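# Transfer 96-well plate from bench B1 to nest N1

## Task

Take the 96-well plate from bench position B1 and place it in plate nest N1. It must rest level within the nest's locating features, and well A1 (at the plate's clipped corner) must be at the nest corner labelled A1. A drop of a few millimetres while setting it into N1 is acceptable, but a much higher drop at N1 fails. The plate must stay in place on its own, not because the robot is holding it. Release it and move the gripper away at the end.

## Robot and tools

Robot: one arm with six revolute joints and a parallel gripper. Every per-joint list, in calls and in results, uses this order: waist, shoulder, elbow, wrist pitch, wrist yaw, wrist roll. Follow that order only, whatever names appear elsewhere.

Frames: the scene frame has its origin on the table surface straight under the arm base. +z is up, and +y is to the left when facing along +x. The base may be slightly tilted relative to the table. Cameras are cam_high and cam_wrist, both 896x504, returned in that order. Approximate pinhole intrinsics: cam_high fx=fy=509.619, cx=447.604, cy=252.234; cam_wrist fx=fy=434.458, cx=446.516, cy=251.295 (both have radial distortion). The plate's well A1 is the clipped corner, which helps orient it.

Row format (used by execute_actions and move): one flat list of 7 numbers, each in [-1, 1]. The first six are joint offsets in the order above; the seventh is the gripper opening. A joint value is scaled: 1.0 equals 1.202 rad for the waist, 1.258 shoulder, 1.238 elbow, 2.073 wrist pitch, 2.022 for both wrist yaw and wrist roll. These are offsets, not poses. The opening is absolute: +1 fully open (pad gap 0.094 m), -1 closed.

execute_actions(actions): a list of up to 15 actions. Each action is a list of up to 15 rows, each row lasting one control step of 1/30 s; if fewer than 15 rows are given, the final row is held for the remaining steps. Joint offsets in every row are measured from the joint angles when that action began, not from the previous row; for the first action of a call that means the angles in the most recent result. An empty list just returns state and images. An action is rejected if it would push a joint more than 0.036 rad beyond its stated range; if the first action fails that test or any action is malformed, nothing in the call runs. Stated ranges (rad): waist -2.618 to 3.054, shoulder 0 to 3.142, elbow 0 to 3.142, wrist pitch -1.571 to 1.571, wrist yaw -1.571 to 1.571, wrist roll -2.094 to 2.094. Real limits may differ by up to 0.036 rad; a joint asked beyond its real end stops there, and the result may say "joint sent to its limit" (absence of that message proves nothing).

move(target, speed, blocking): target is one 7-number row; its offsets are taken from the Joint positions in the latest result that showed them. All joints progress in step, so the gripper path is curved. speed is the peak rate in rad/s of the joint with the longest travel, 0.01 to 2, default 0.5; total duration is clamped to 0.5 to 10 s (longer moves are cut off at 10 s). The move does not avoid obstacles, and faster moves or targets set deeper past a contact hit and press harder. Finger command is applied at the start. The result adds a "move:" line: outcome (done, off_target, moving, held, fault), limits=held or limits=none, and the joint farthest from target. With blocking=false you get a result after 0.5 s; until a result shows the move ended, other motion calls are refused, so use wait or stop.

wait(seconds): 0 to 10; the arm keeps its last command and a running move continues. stop(): brakes a running move (needs some distance; fingers keep moving). zoom_image(camera, region): camera is cam_high or cam_wrist; region is [x0, y0, x1, y1] in pixels of that camera's latest image, origin top-left, at most 504x504. finished_scene(scene): integer 1 to 2, the current scene's number; irreversible, and the task must hold afterwards.

Motion limits: each step, a joint's target is kept within a lead of its measured angle: 0.202 rad waist, 0.258 shoulder, 0.238 elbow, 0.573 wrist pitch, 0.522 wrist yaw and roll. Targets that would move the gripper over 70 mm from its measured spot are scaled back. Large offsets thus take several actions; an unfinished motion may need to be re-commanded. Friction can leave a joint up to about 0.031 rad off, and smaller commands may not move it. "joint command not followed" means a clearance check altered targets.

Results: Joint positions (rad, then pad gap in m), Joint velocities, Joint targets (current drive goals), step readings for execute_actions (HELD marks restrained steps), grip_measured (opening on the command scale; readings may be off about 1 mm consistently).

Gripping: command roughly 0.03 below grip_measured for a firm hold, less for a lighter one. Pad force is about 50 to 62 N each, lower on thin parts; initial contact can spike.

Cautions: holding a load heats motors. MOTOR HOT appears from 75 °C; at 90 °C the arm halts 10 s; at 100 °C the motors and gripper go limp and the arm drops. Loose objects may occasionally get nudged. Do not knock or place anything off the table, avoid dropping the plate from height, slamming, hard impacts or heavy pressing. Lower the plate close to the nest before opening, then open and withdraw.

Each tool is called after "Request:" as name(argument=value, ...) on one line, values as JSON.

## Session

Request:
execute_actions(actions=[])

Scene clock: 0.00 s.
grip_measured=+1.000
Joint names: [waist, shoulder, elbow, wrist pitch, wrist yaw, wrist roll]
Joint positions: [-0.779  1.133  0.895  0.511 -0.497  1.246  0.094]
Joint velocities: [-0.022 -0.012 -0.002 -0.007  0.037  0.007  0.   ]
Joint targets: [-0.779 1.133 0.895 0.511 -0.497 1.246]

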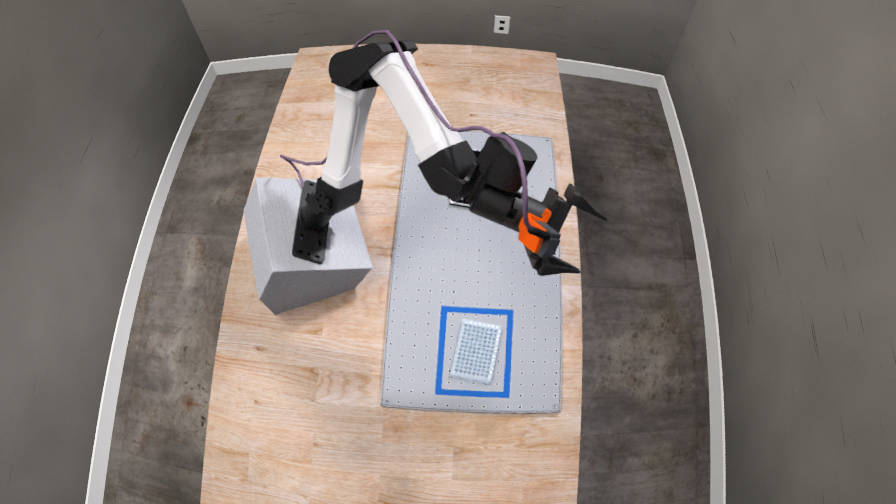

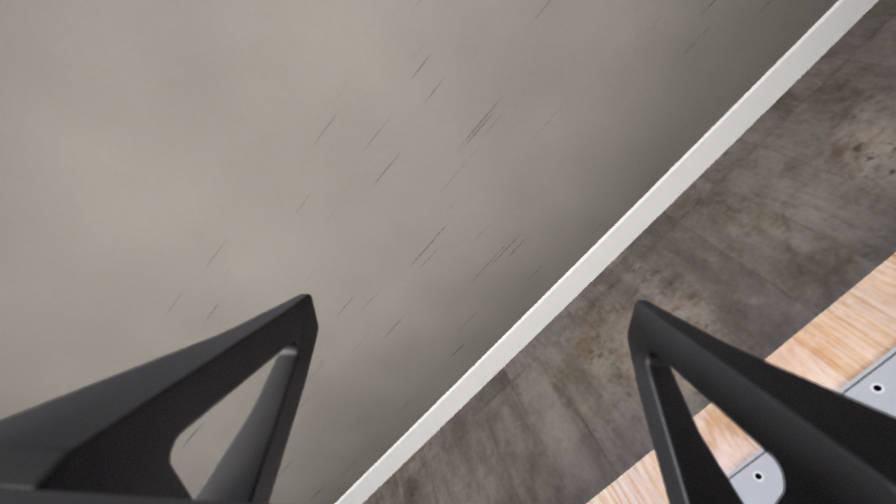

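Request:
zoom_image(camera="cam_high", region=[220, 20, 620, 420])

Request:
move(target=[0,0.35,0.3,-0.73,0.246,-0.616,1], speed=1)

Region (220, 20, 620, 420) of cam_high's 896x504 image, scaled by 1.260, with more detail than that image has.

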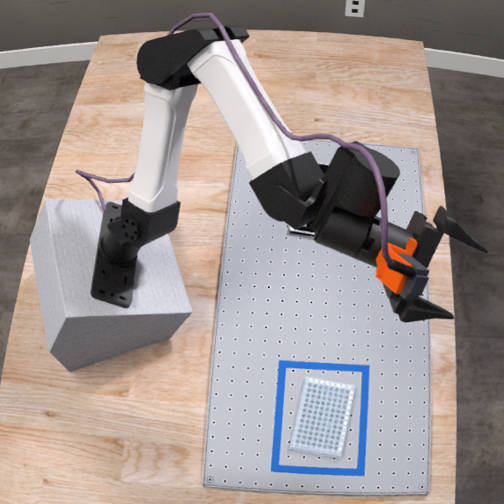

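Scene clock: 6.77 s.
grip_measured=+1.000
Joint names: [waist, shoulder, elbow, wrist pitch, wrist yaw, wrist roll]
Joint positions: [-0.779  1.557  1.246 -0.987 -0.007  0.006  0.094]
Joint velocities: [ 0.012 -0.012  0.017 -0.095 -0.022  0.022  0.   ]
Joint targets: [-0.779 1.573 1.266 -1.002 0.000 0.000]
move: done; limits=none; farthest joint: the elbow, 0.020 radians from its target (0.372 radians at the start)

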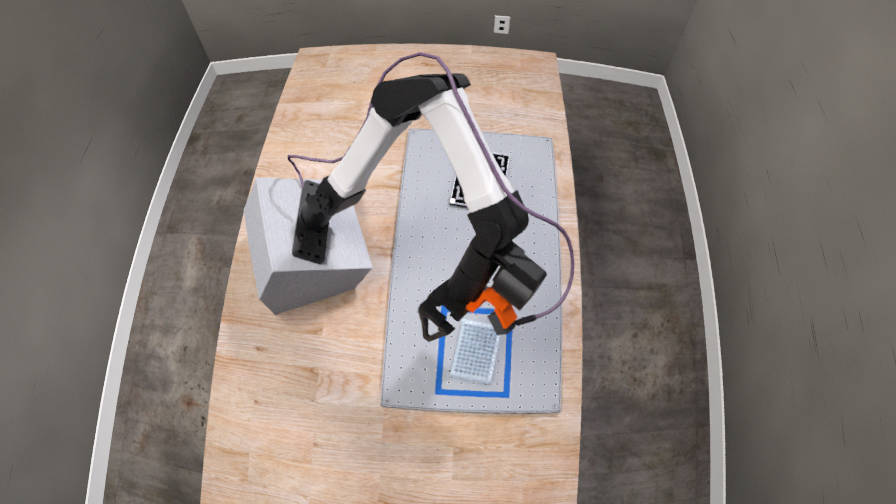

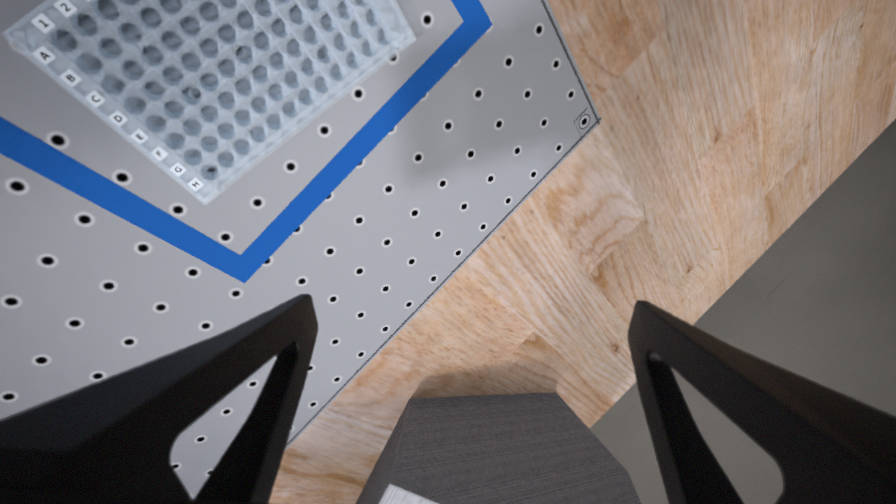

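Request:
move(target=[0.15,0.2,0.1,0.14,-0.15,0,1], speed=0.7)

Scene clock: 15.23 s.
grip_measured=+1.000
Joint names: [waist, shoulder, elbow, wrist pitch, wrist yaw, wrist roll]
Joint positions: [-0.604  1.797  1.351 -0.713 -0.303  0.006  0.094]
Joint velocities: [-0.007 -0.007 -0.007  0.066  0.007 -0.037  0.   ]
Joint targets: [-0.599 1.809 1.370 -0.696 -0.310 0.006]
move: done; limits=none; farthest joint: the elbow, 0.018 radians from its target (0.124 radians at the start)

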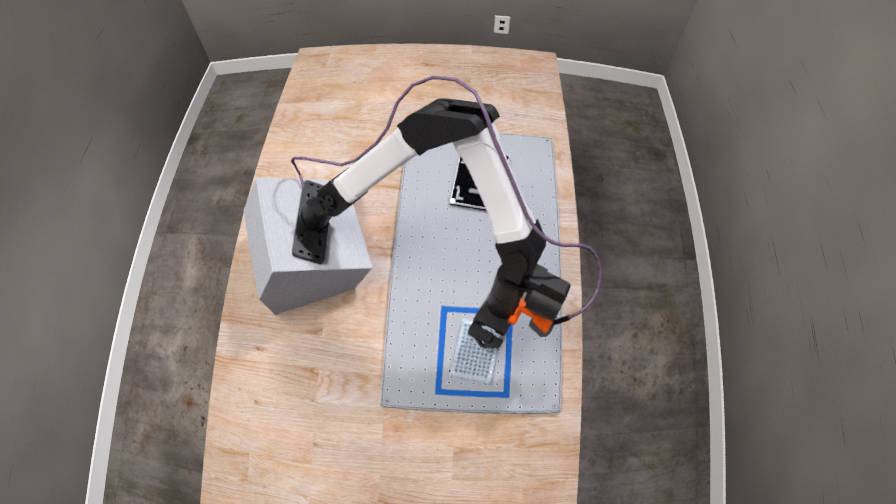

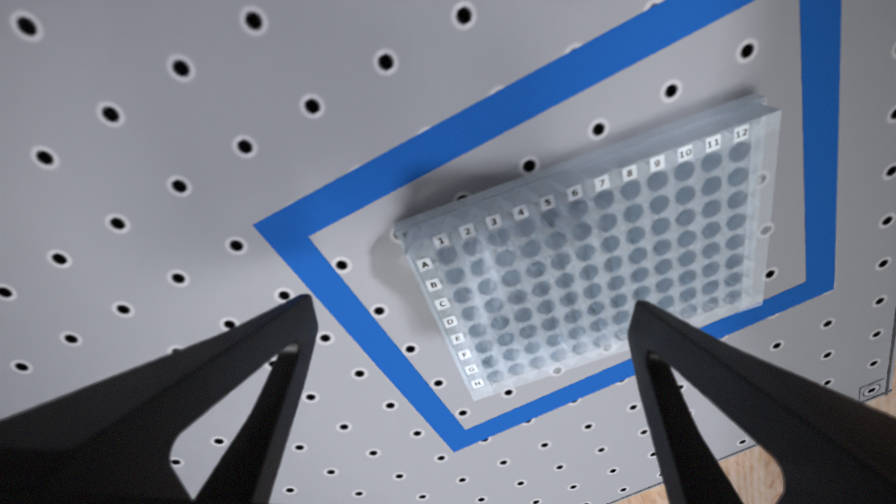

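Request:
move(target=[-0.08,0,0,0,-0.08,0.6,1], speed=1)

Scene clock: 30.77 s.
grip_measured=+1.000
Joint names: [waist, shoulder, elbow, wrist pitch, wrist yaw, wrist roll]
Joint positions: [-0.689  1.797  1.351 -0.713 -0.46   1.212  0.094]
Joint velocities: [-0.007  0.007 -0.002  0.007  0.007 -0.007  0.   ]
Joint targets: [-0.701 1.797 1.351 -0.713 -0.465 1.219]
move: done; limits=none; farthest joint: the waist, 0.011 radians from its target (0.096 radians at the start)

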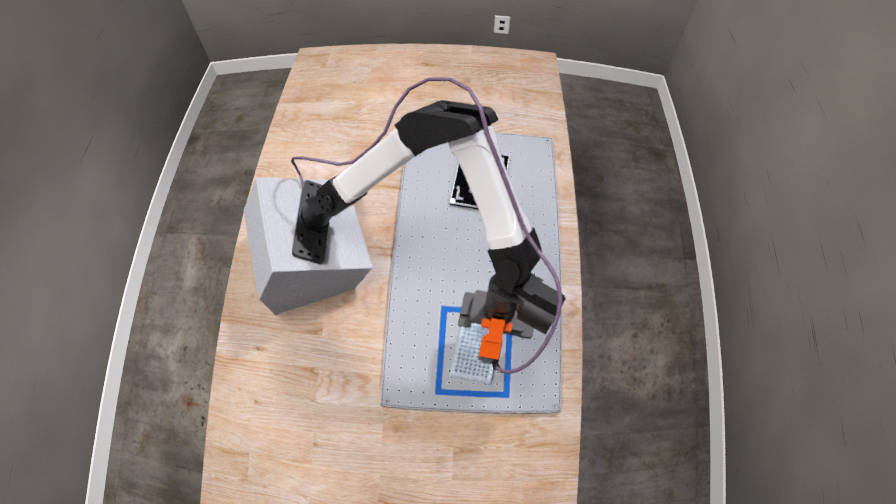

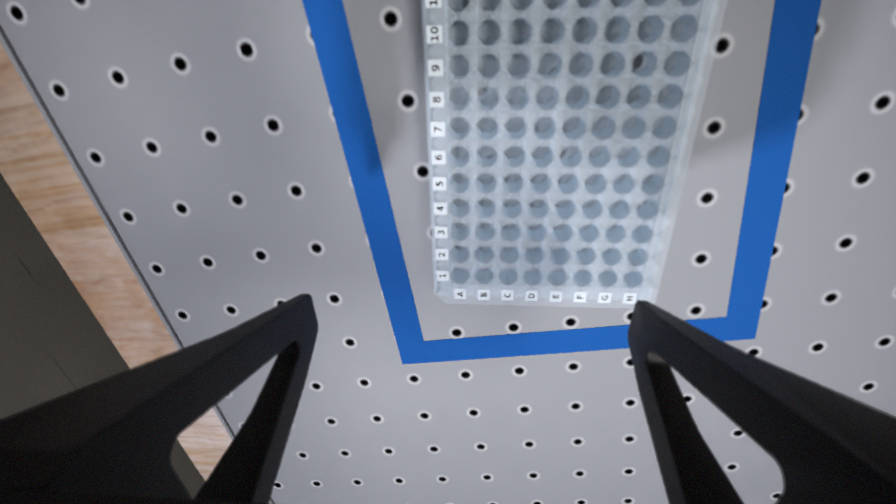

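Request:
move(target=[-0.07,0.05,-0.105,0.068,-0.005,-0.022,1], speed=0.3)

Scene clock: 54.27 s.
grip_measured=+1.000
Joint names: [waist, shoulder, elbow, wrist pitch, wrist yaw, wrist roll]
Joint positions: [-0.764  1.849  1.236 -0.588 -0.465  1.174  0.094]
Joint velocities: [-0.002  0.002 -0.002  0.066  0.051 -0.051  0.   ]
Joint targets: [-0.773 1.860 1.222 -0.572 -0.470 1.168]
move: done; limits=none; farthest joint: the wrist pitch, 0.016 radians from its target (0.141 radians at the start)

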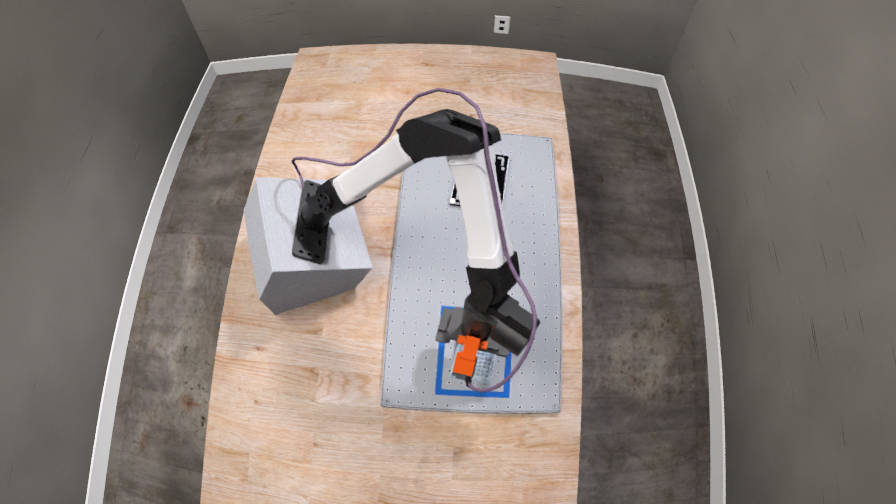

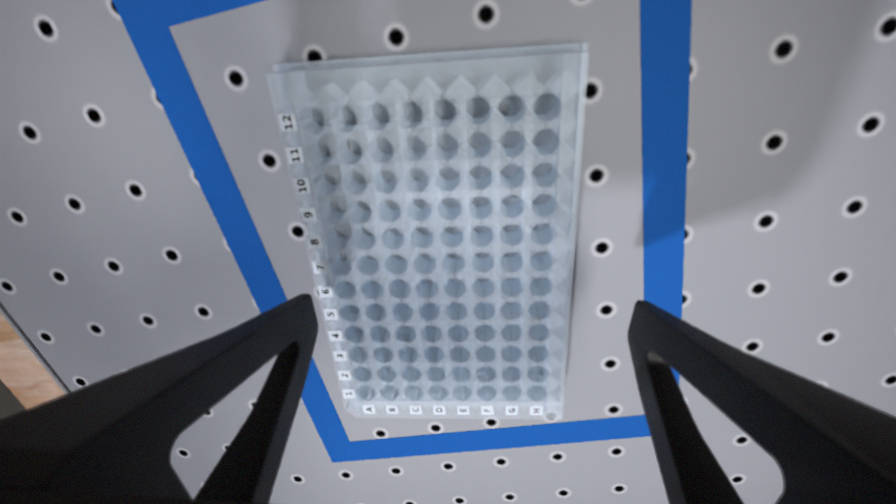

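Request:
move(target=[0,0.052,0.095,-0.048,0,-0.03,1], speed=0.2)

Scene clock: 62.97 s.
grip_measured=+1.000
Joint names: [waist, shoulder, elbow, wrist pitch, wrist yaw, wrist roll]
Joint positions: [-0.764  1.896  1.334 -0.671 -0.465  1.119  0.094]
Joint velocities: [-0.002  0.007  0.007  0.051 -0.022 -0.037  0.   ]
Joint targets: [-0.764 1.914 1.353 -0.687 -0.465 1.113]
move: done; limits=none; farthest joint: the shoulder, 0.019 radians from its target (0.066 radians at the start)

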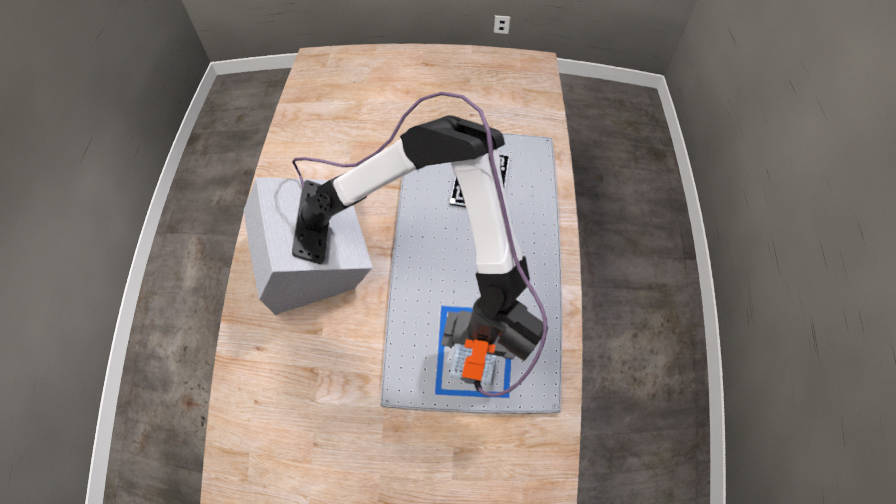

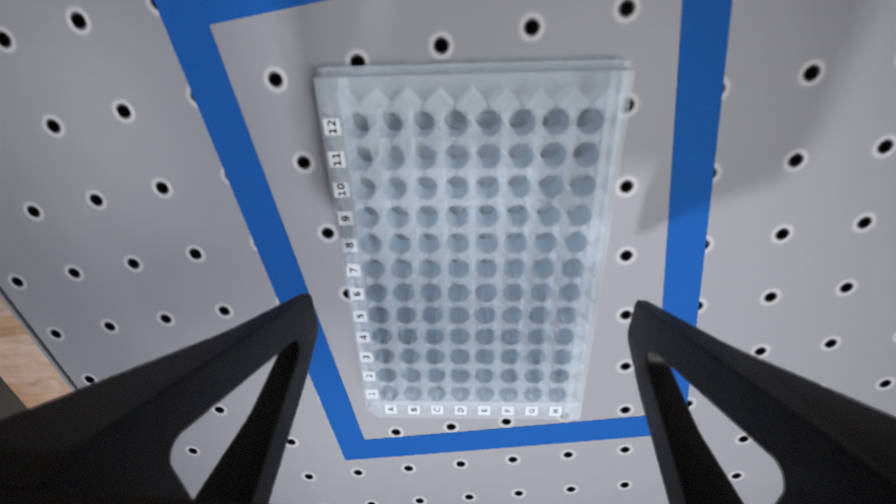

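Request:
move(target=[0.025,0.047,0,0.024,0,0.008,1], speed=0.1)

Scene clock: 67.57 s.
grip_measured=+1.000
Joint names: [waist, shoulder, elbow, wrist pitch, wrist yaw, wrist roll]
Joint positions: [-0.746  1.938  1.334 -0.638 -0.465  1.129  0.094]
Joint velocities: [ 0.032  0.002  0.007  0.037 -0.007  0.037  0.   ]
Joint targets: [-0.734 1.955 1.334 -0.622 -0.465 1.135]
move: done; limits=none; farthest joint: the shoulder, 0.017 radians from its target (0.059 radians at the start)

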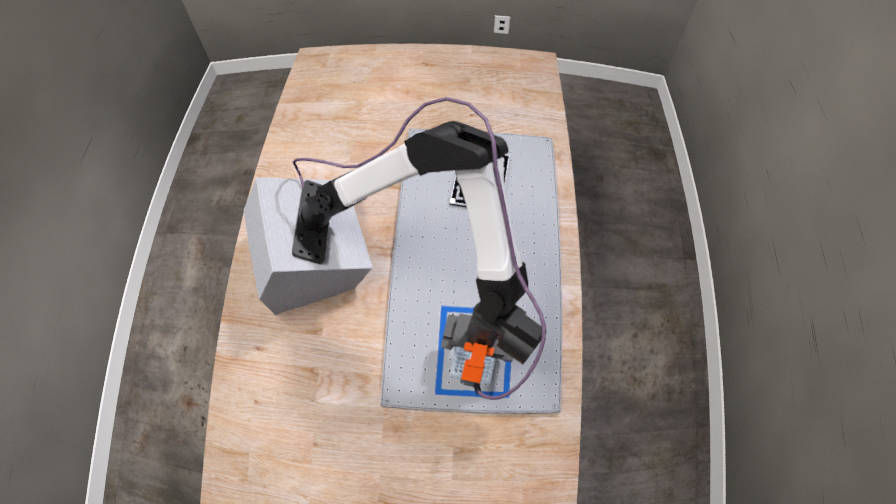

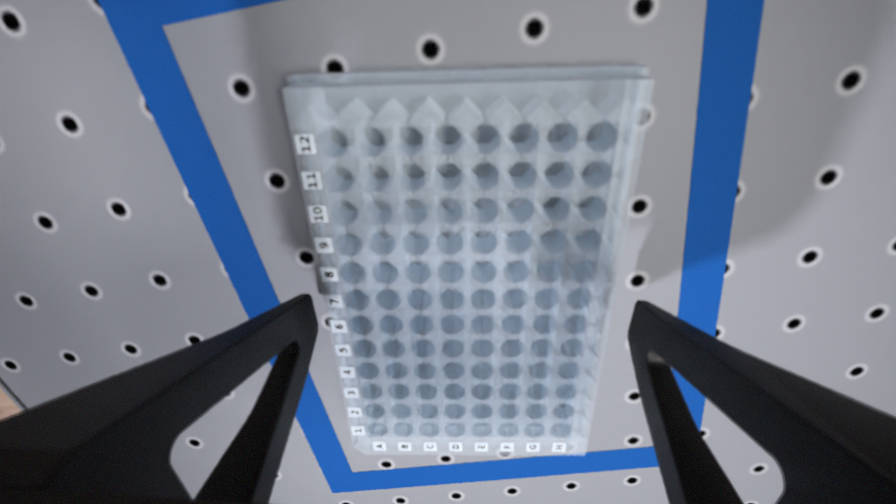

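Request:
move(target=[0.015,0.023,0,0.016,0,0,1], speed=0.1)

Request:
move(target=[0,0,0,0,0,0,0.74])

Scene clock: 72.80 s.
grip_measured=+1.000
Joint names: [waist, shoulder, elbow, wrist pitch, wrist yaw, wrist roll]
Joint positions: [-0.746  1.95   1.334 -0.621 -0.465  1.129  0.094]
Joint velocities: [-0.012  0.002 -0.002 -0.022  0.037  0.051  0.   ]
Joint targets: [-0.728 1.967 1.334 -0.605 -0.465 1.129]
move: done; limits=none; farthest joint: the waist, 0.018 radians from its target (0.018 radians at the start)

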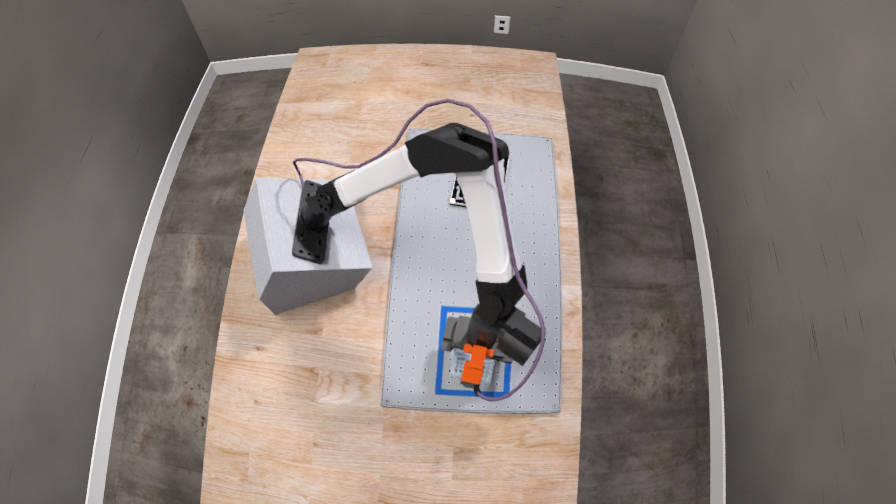

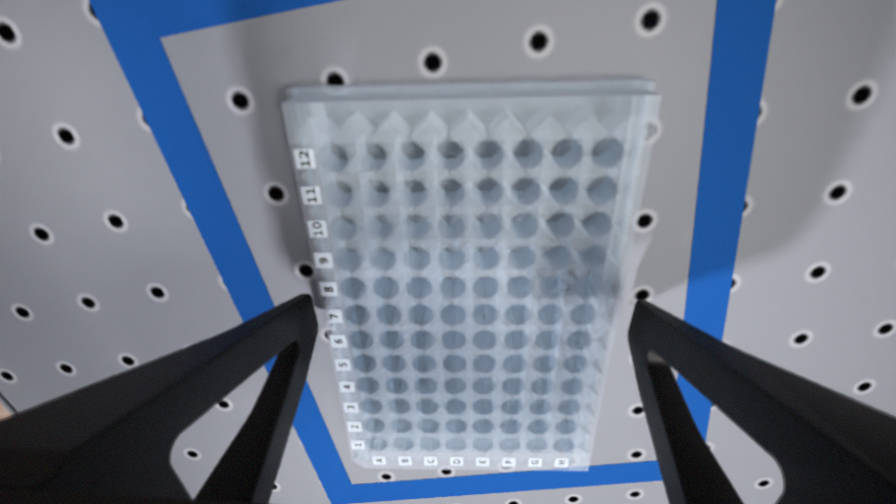

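Scene clock: 73.30 s.
grip_measured=+0.748
Joint names: [waist, shoulder, elbow, wrist pitch, wrist yaw, wrist roll]
Joint positions: [-0.746  1.95   1.334 -0.621 -0.465  1.129  0.082]
Joint velocities: [-0.007 -0.007 -0.007 -0.037 -0.037 -0.022 -0.   ]
Joint targets: [-0.746 1.950 1.334 -0.621 -0.465 1.129]
move: done; limits=none; farthest joint: the waist, 0.000 radians from its target (0.000 radians at the start)

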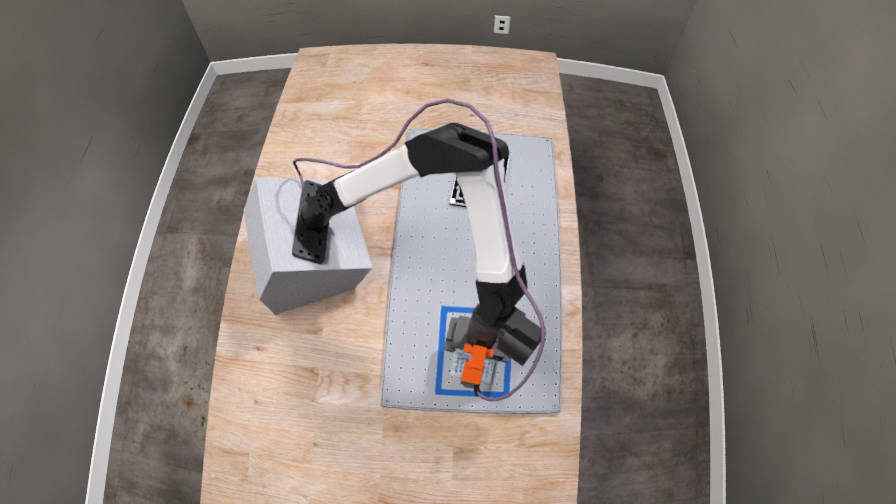

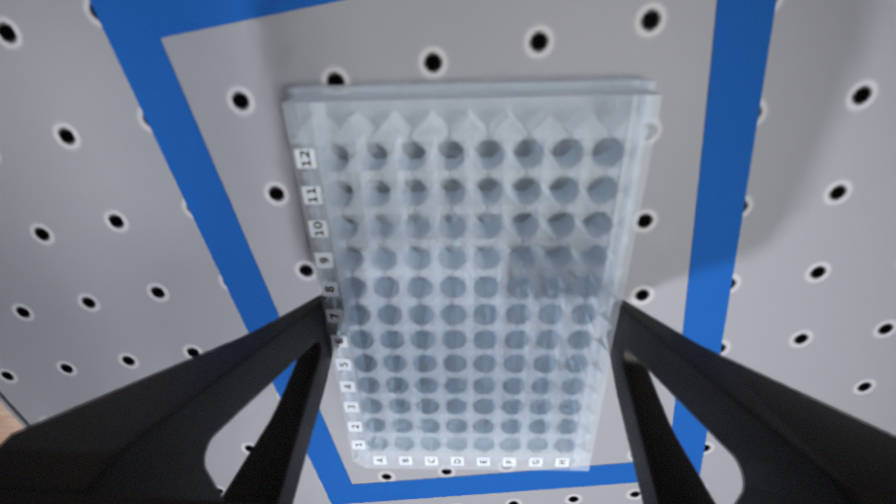

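Request:
move(target=[0,0,0,0,0,0,0.71])

Request:
zoom_image(camera="cam_wrist", region=[260, 230, 700, 430])

Scene clock: 77.37 s.
grip_measured=+0.724
Joint names: [waist, shoulder, elbow, wrist pitch, wrist yaw, wrist roll]
Joint positions: [-0.746  1.95   1.334 -0.621 -0.465  1.129  0.081]
Joint velocities: [-0.002 -0.002 -0.002 -0.007 -0.066 -0.051  0.   ]
Joint targets: [-0.746 1.950 1.334 -0.621 -0.465 1.129]
move: done; limits=none; farthest joint: the waist, 0.000 radians from its target (0.000 radians at the start)

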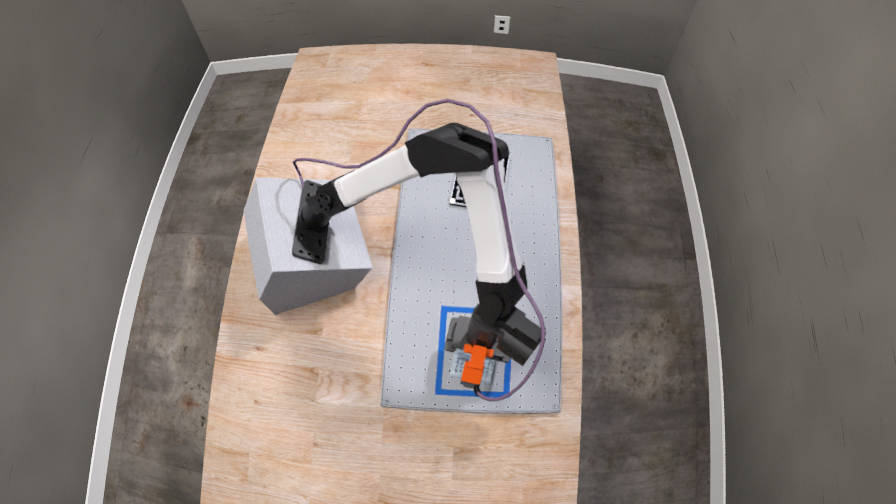

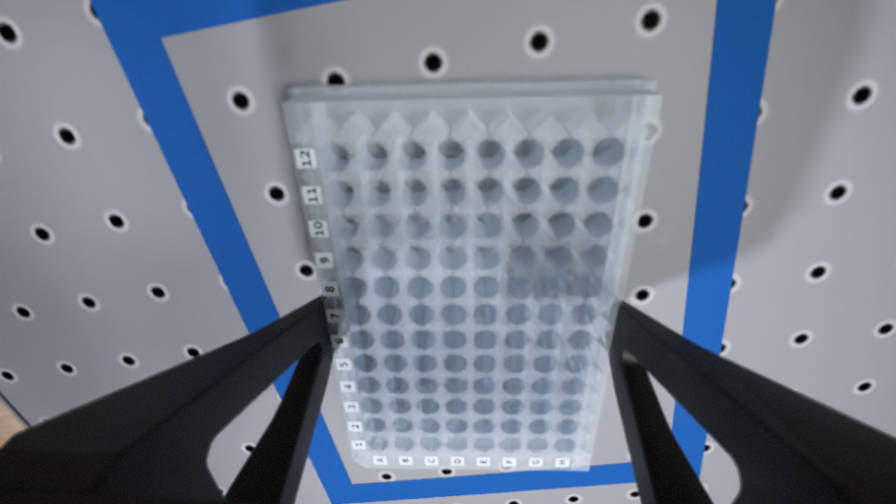

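Region (260, 230, 700, 430) of cam_wrist's 896x504 image, scaled by 1.145, with more detail than that image has; it fills the top 229 rows of this view, and the rest is white.

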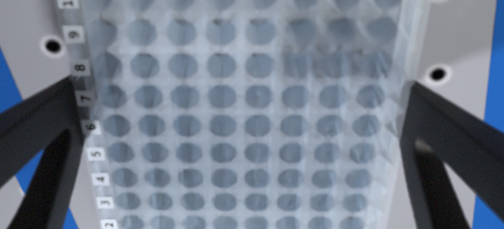

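Request:
move(target=[0,0,0,0,0,0,0.69])

Request:
move(target=[-0.05,-0.2,0,-0.12,0,0,0.69], speed=0.3)

Request:
move(target=[1,-0.25,-0.14,0.045,0.28,-1,0.69], speed=0.8)

Scene clock: 88.60 s.
grip_measured=+0.709
Joint names: [waist, shoulder, elbow, wrist pitch, wrist yaw, wrist roll]
Joint positions: [-0.746  1.95   1.334 -0.621 -0.465  1.129  0.08 ]
Joint velocities: [ 0.007  0.002 -0.002  0.022 -0.037  0.007 -0.001]
Joint targets: [-0.746 1.950 1.334 -0.621 -0.465 1.129]
move: done; limits=none; farthest joint: the waist, 0.000 radians from its target (0.000 radians at the start)

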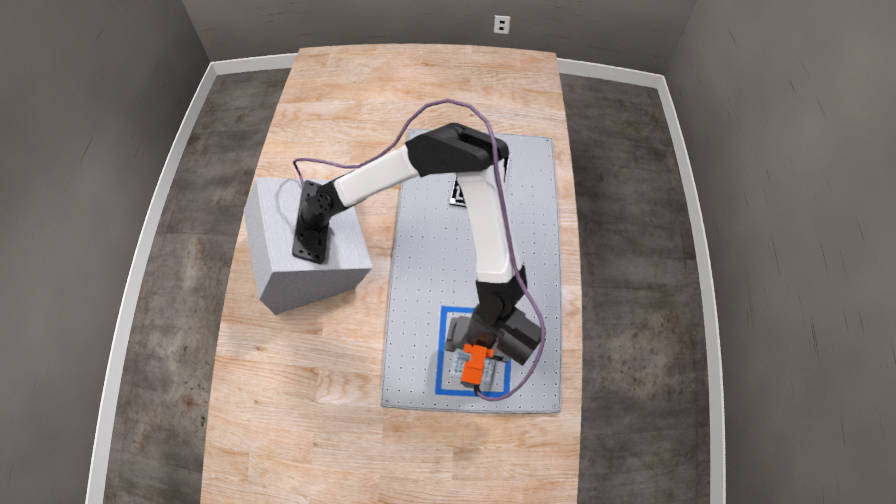

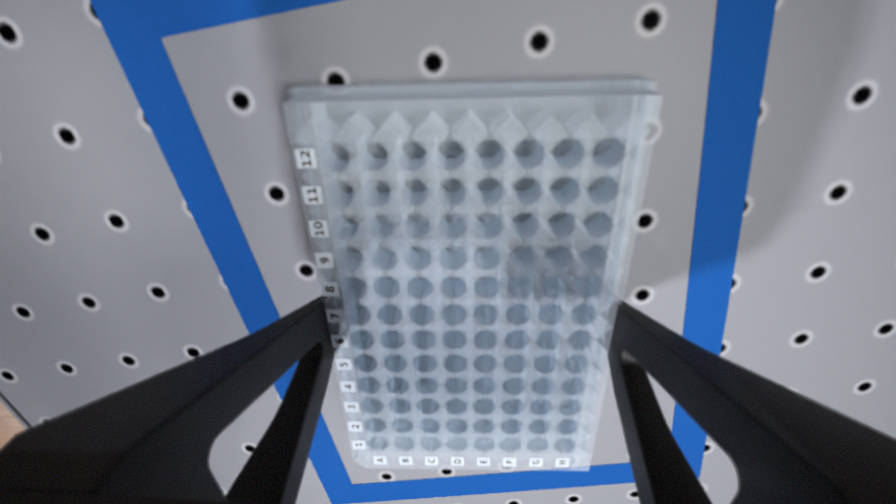

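Scene clock: 90.10 s.
grip_measured=+0.709
Joint names: [waist, shoulder, elbow, wrist pitch, wrist yaw, wrist roll]
Joint positions: [-0.794  1.71   1.334 -0.854 -0.465  1.129  0.08 ]
Joint velocities: [ 0.012 -0.002  0.007 -0.081  0.022  0.051  0.001]
Joint targets: [-0.806 1.698 1.334 -0.870 -0.465 1.129]
move: done; limits=none; farthest joint: the wrist pitch, 0.015 radians from its target (0.249 radians at the start)

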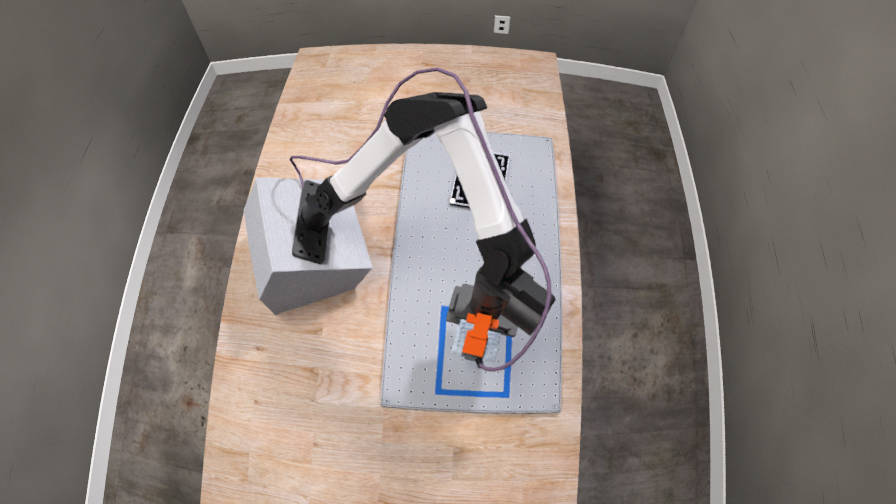

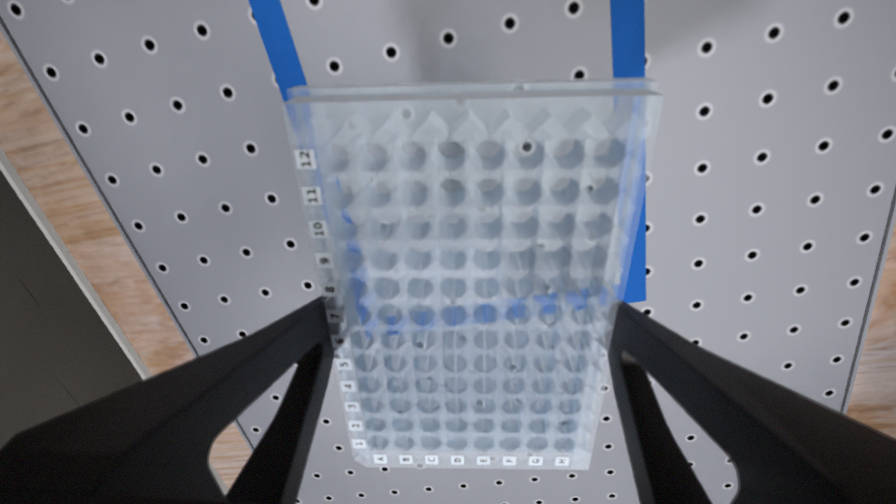

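Scene clock: 93.50 s.
grip_measured=+0.709
Joint names: [waist, shoulder, elbow, wrist pitch, wrist yaw, wrist roll]
Joint positions: [ 0.399  1.413  1.18  -0.776  0.095 -0.886  0.08 ]
Joint velocities: [-0.017 -0.007 -0.017  0.007  0.007  0.051  0.001]
Joint targets: [0.408 1.396 1.161 -0.761 0.101 -0.892]
move: done; limits=none; farthest joint: the elbow, 0.019 radians from its target (0.174 radians at the start)

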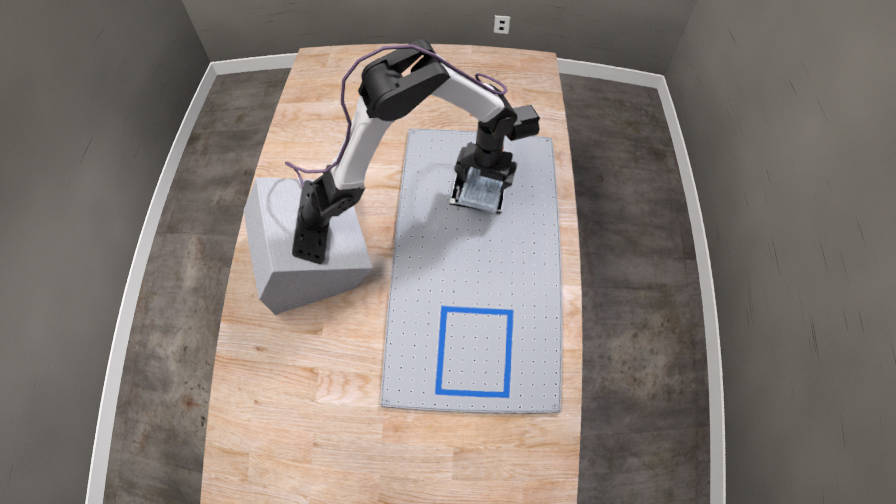

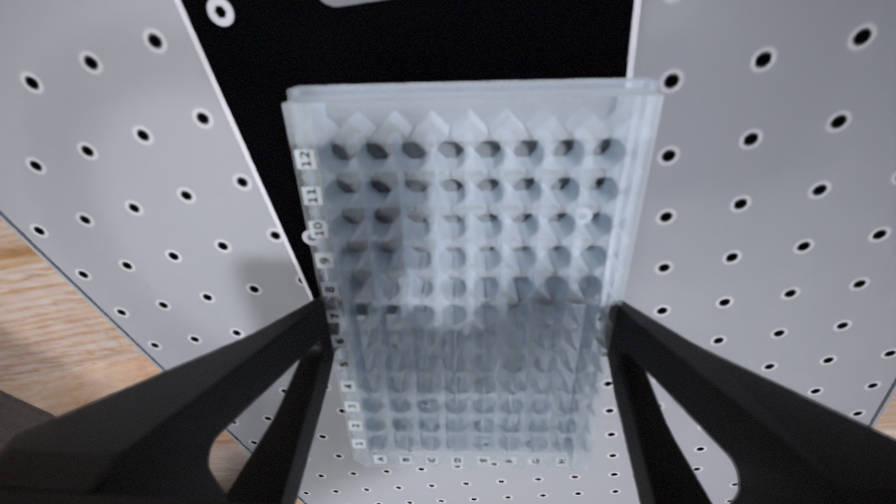

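Request:
move(target=[0.06,0,0,0.07,-0.045,-0.055,0.69], speed=0.3)

Scene clock: 110.43 s.
grip_measured=+0.709
Joint names: [waist, shoulder, elbow, wrist pitch, wrist yaw, wrist roll]
Joint positions: [ 0.459  1.413  1.18  -0.649  0.012 -0.991  0.08 ]
Joint velocities: [-0.017 -0.012 -0.012 -0.022  0.022  0.051  0.001]
Joint targets: [0.471 1.413 1.180 -0.632 0.005 -0.997]
move: done; limits=none; farthest joint: the wrist pitch, 0.018 radians from its target (0.146 radians at the start)

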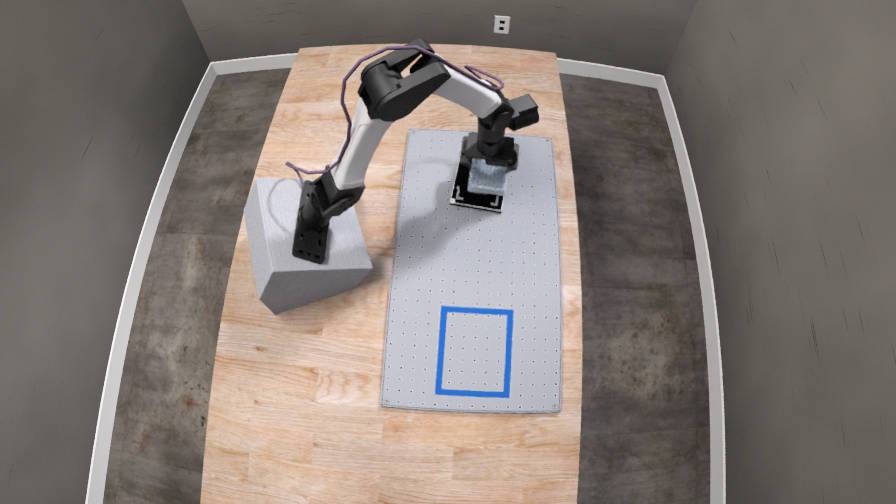

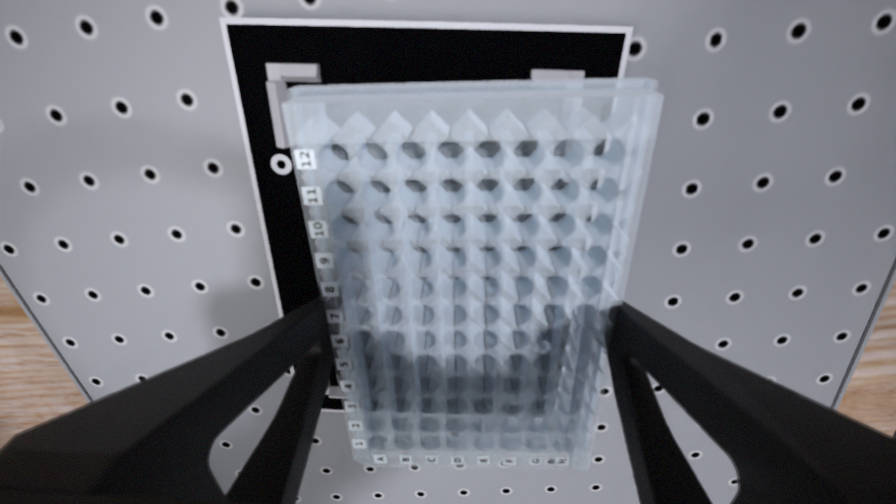

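Request:
move(target=[0.023,-0.019,-0.096,0.062,0,0.028,0.69], speed=0.15)

Scene clock: 121.33 s.
grip_measured=+0.709
Joint names: [waist, shoulder, elbow, wrist pitch, wrist yaw, wrist roll]
Joint positions: [ 0.474  1.413  1.079 -0.537  0.012 -0.94   0.08 ]
Joint velocities: [-0.017 -0.007  0.002 -0.066  0.022  0.066 -0.001]
Joint targets: [0.487 1.389 1.061 -0.520 0.012 -0.934]
move: off_target; limits=none; farthest joint: the shoulder, 0.024 radians from its target (0.024 radians at the start)

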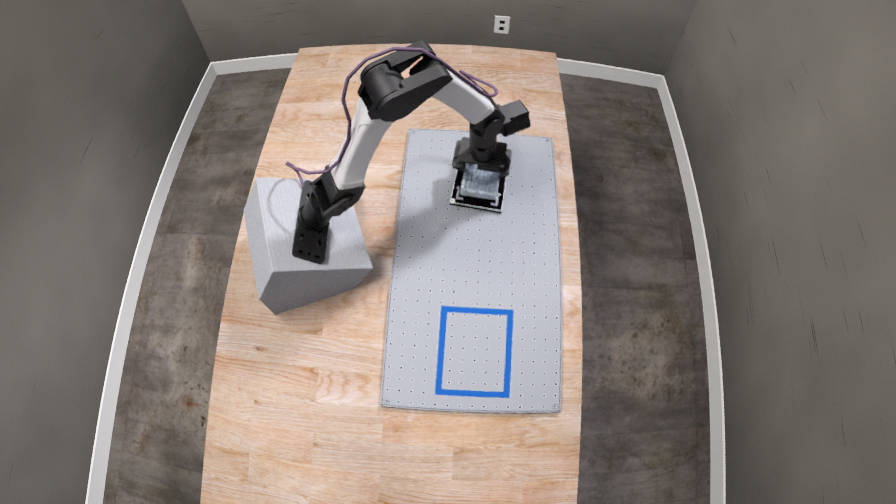

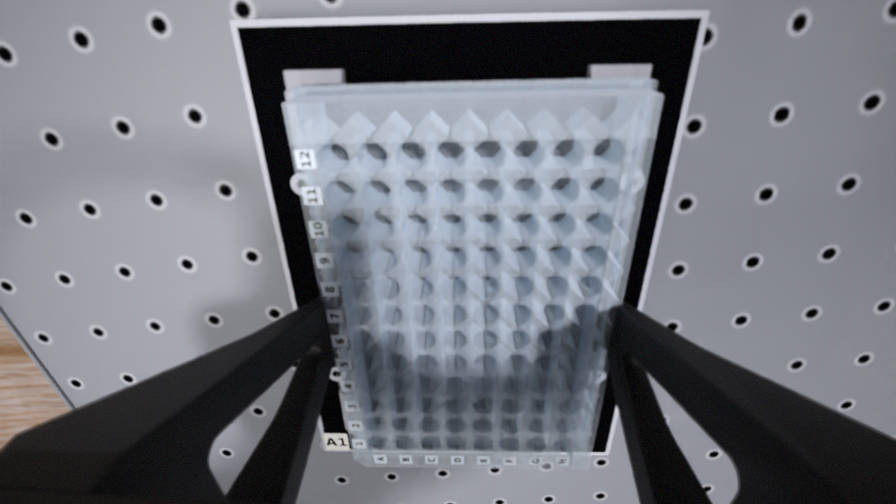

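Request:
move(target=[0,0.028,0,0,0.01,0,0.69], speed=0.05)

Request:
zoom_image(camera="cam_wrist", region=[220, 0, 724, 504])

Scene clock: 127.43 s.
grip_measured=+0.709
Joint names: [waist, shoulder, elbow, wrist pitch, wrist yaw, wrist roll]
Joint positions: [ 0.474  1.433  1.079 -0.537  0.026 -0.94   0.08 ]
Joint velocities: [-0.007 -0.017 -0.012 -0.066 -0.007 -0.007 -0.   ]
Joint targets: [0.474 1.448 1.079 -0.537 0.032 -0.940]
move: done; limits=none; farthest joint: the shoulder, 0.016 radians from its target (0.035 radians at the start)

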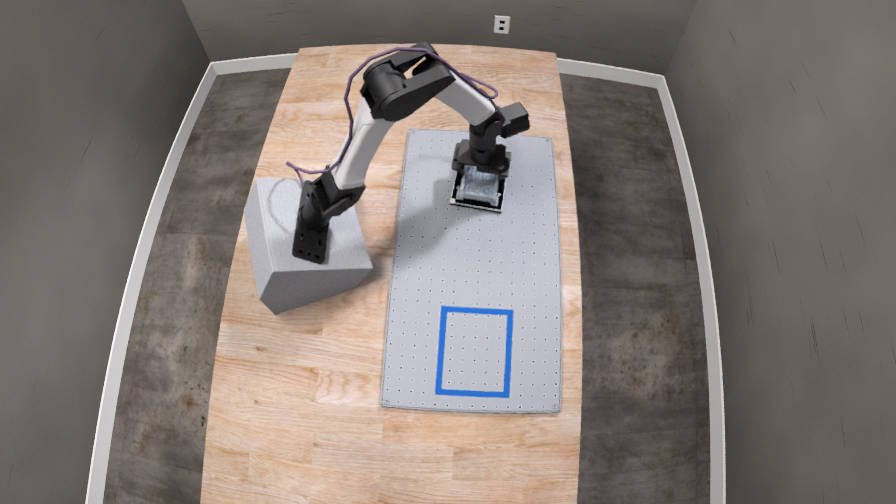

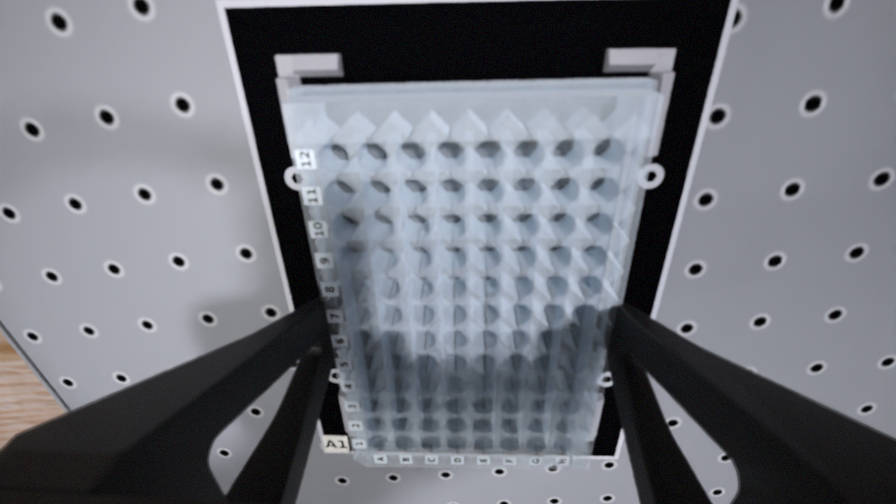

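Region (220, 0, 724, 504) of cam_wrist's 896x504 image, scaled by 1.000.

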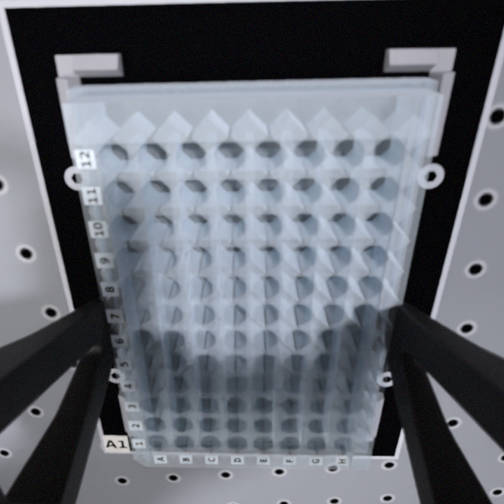

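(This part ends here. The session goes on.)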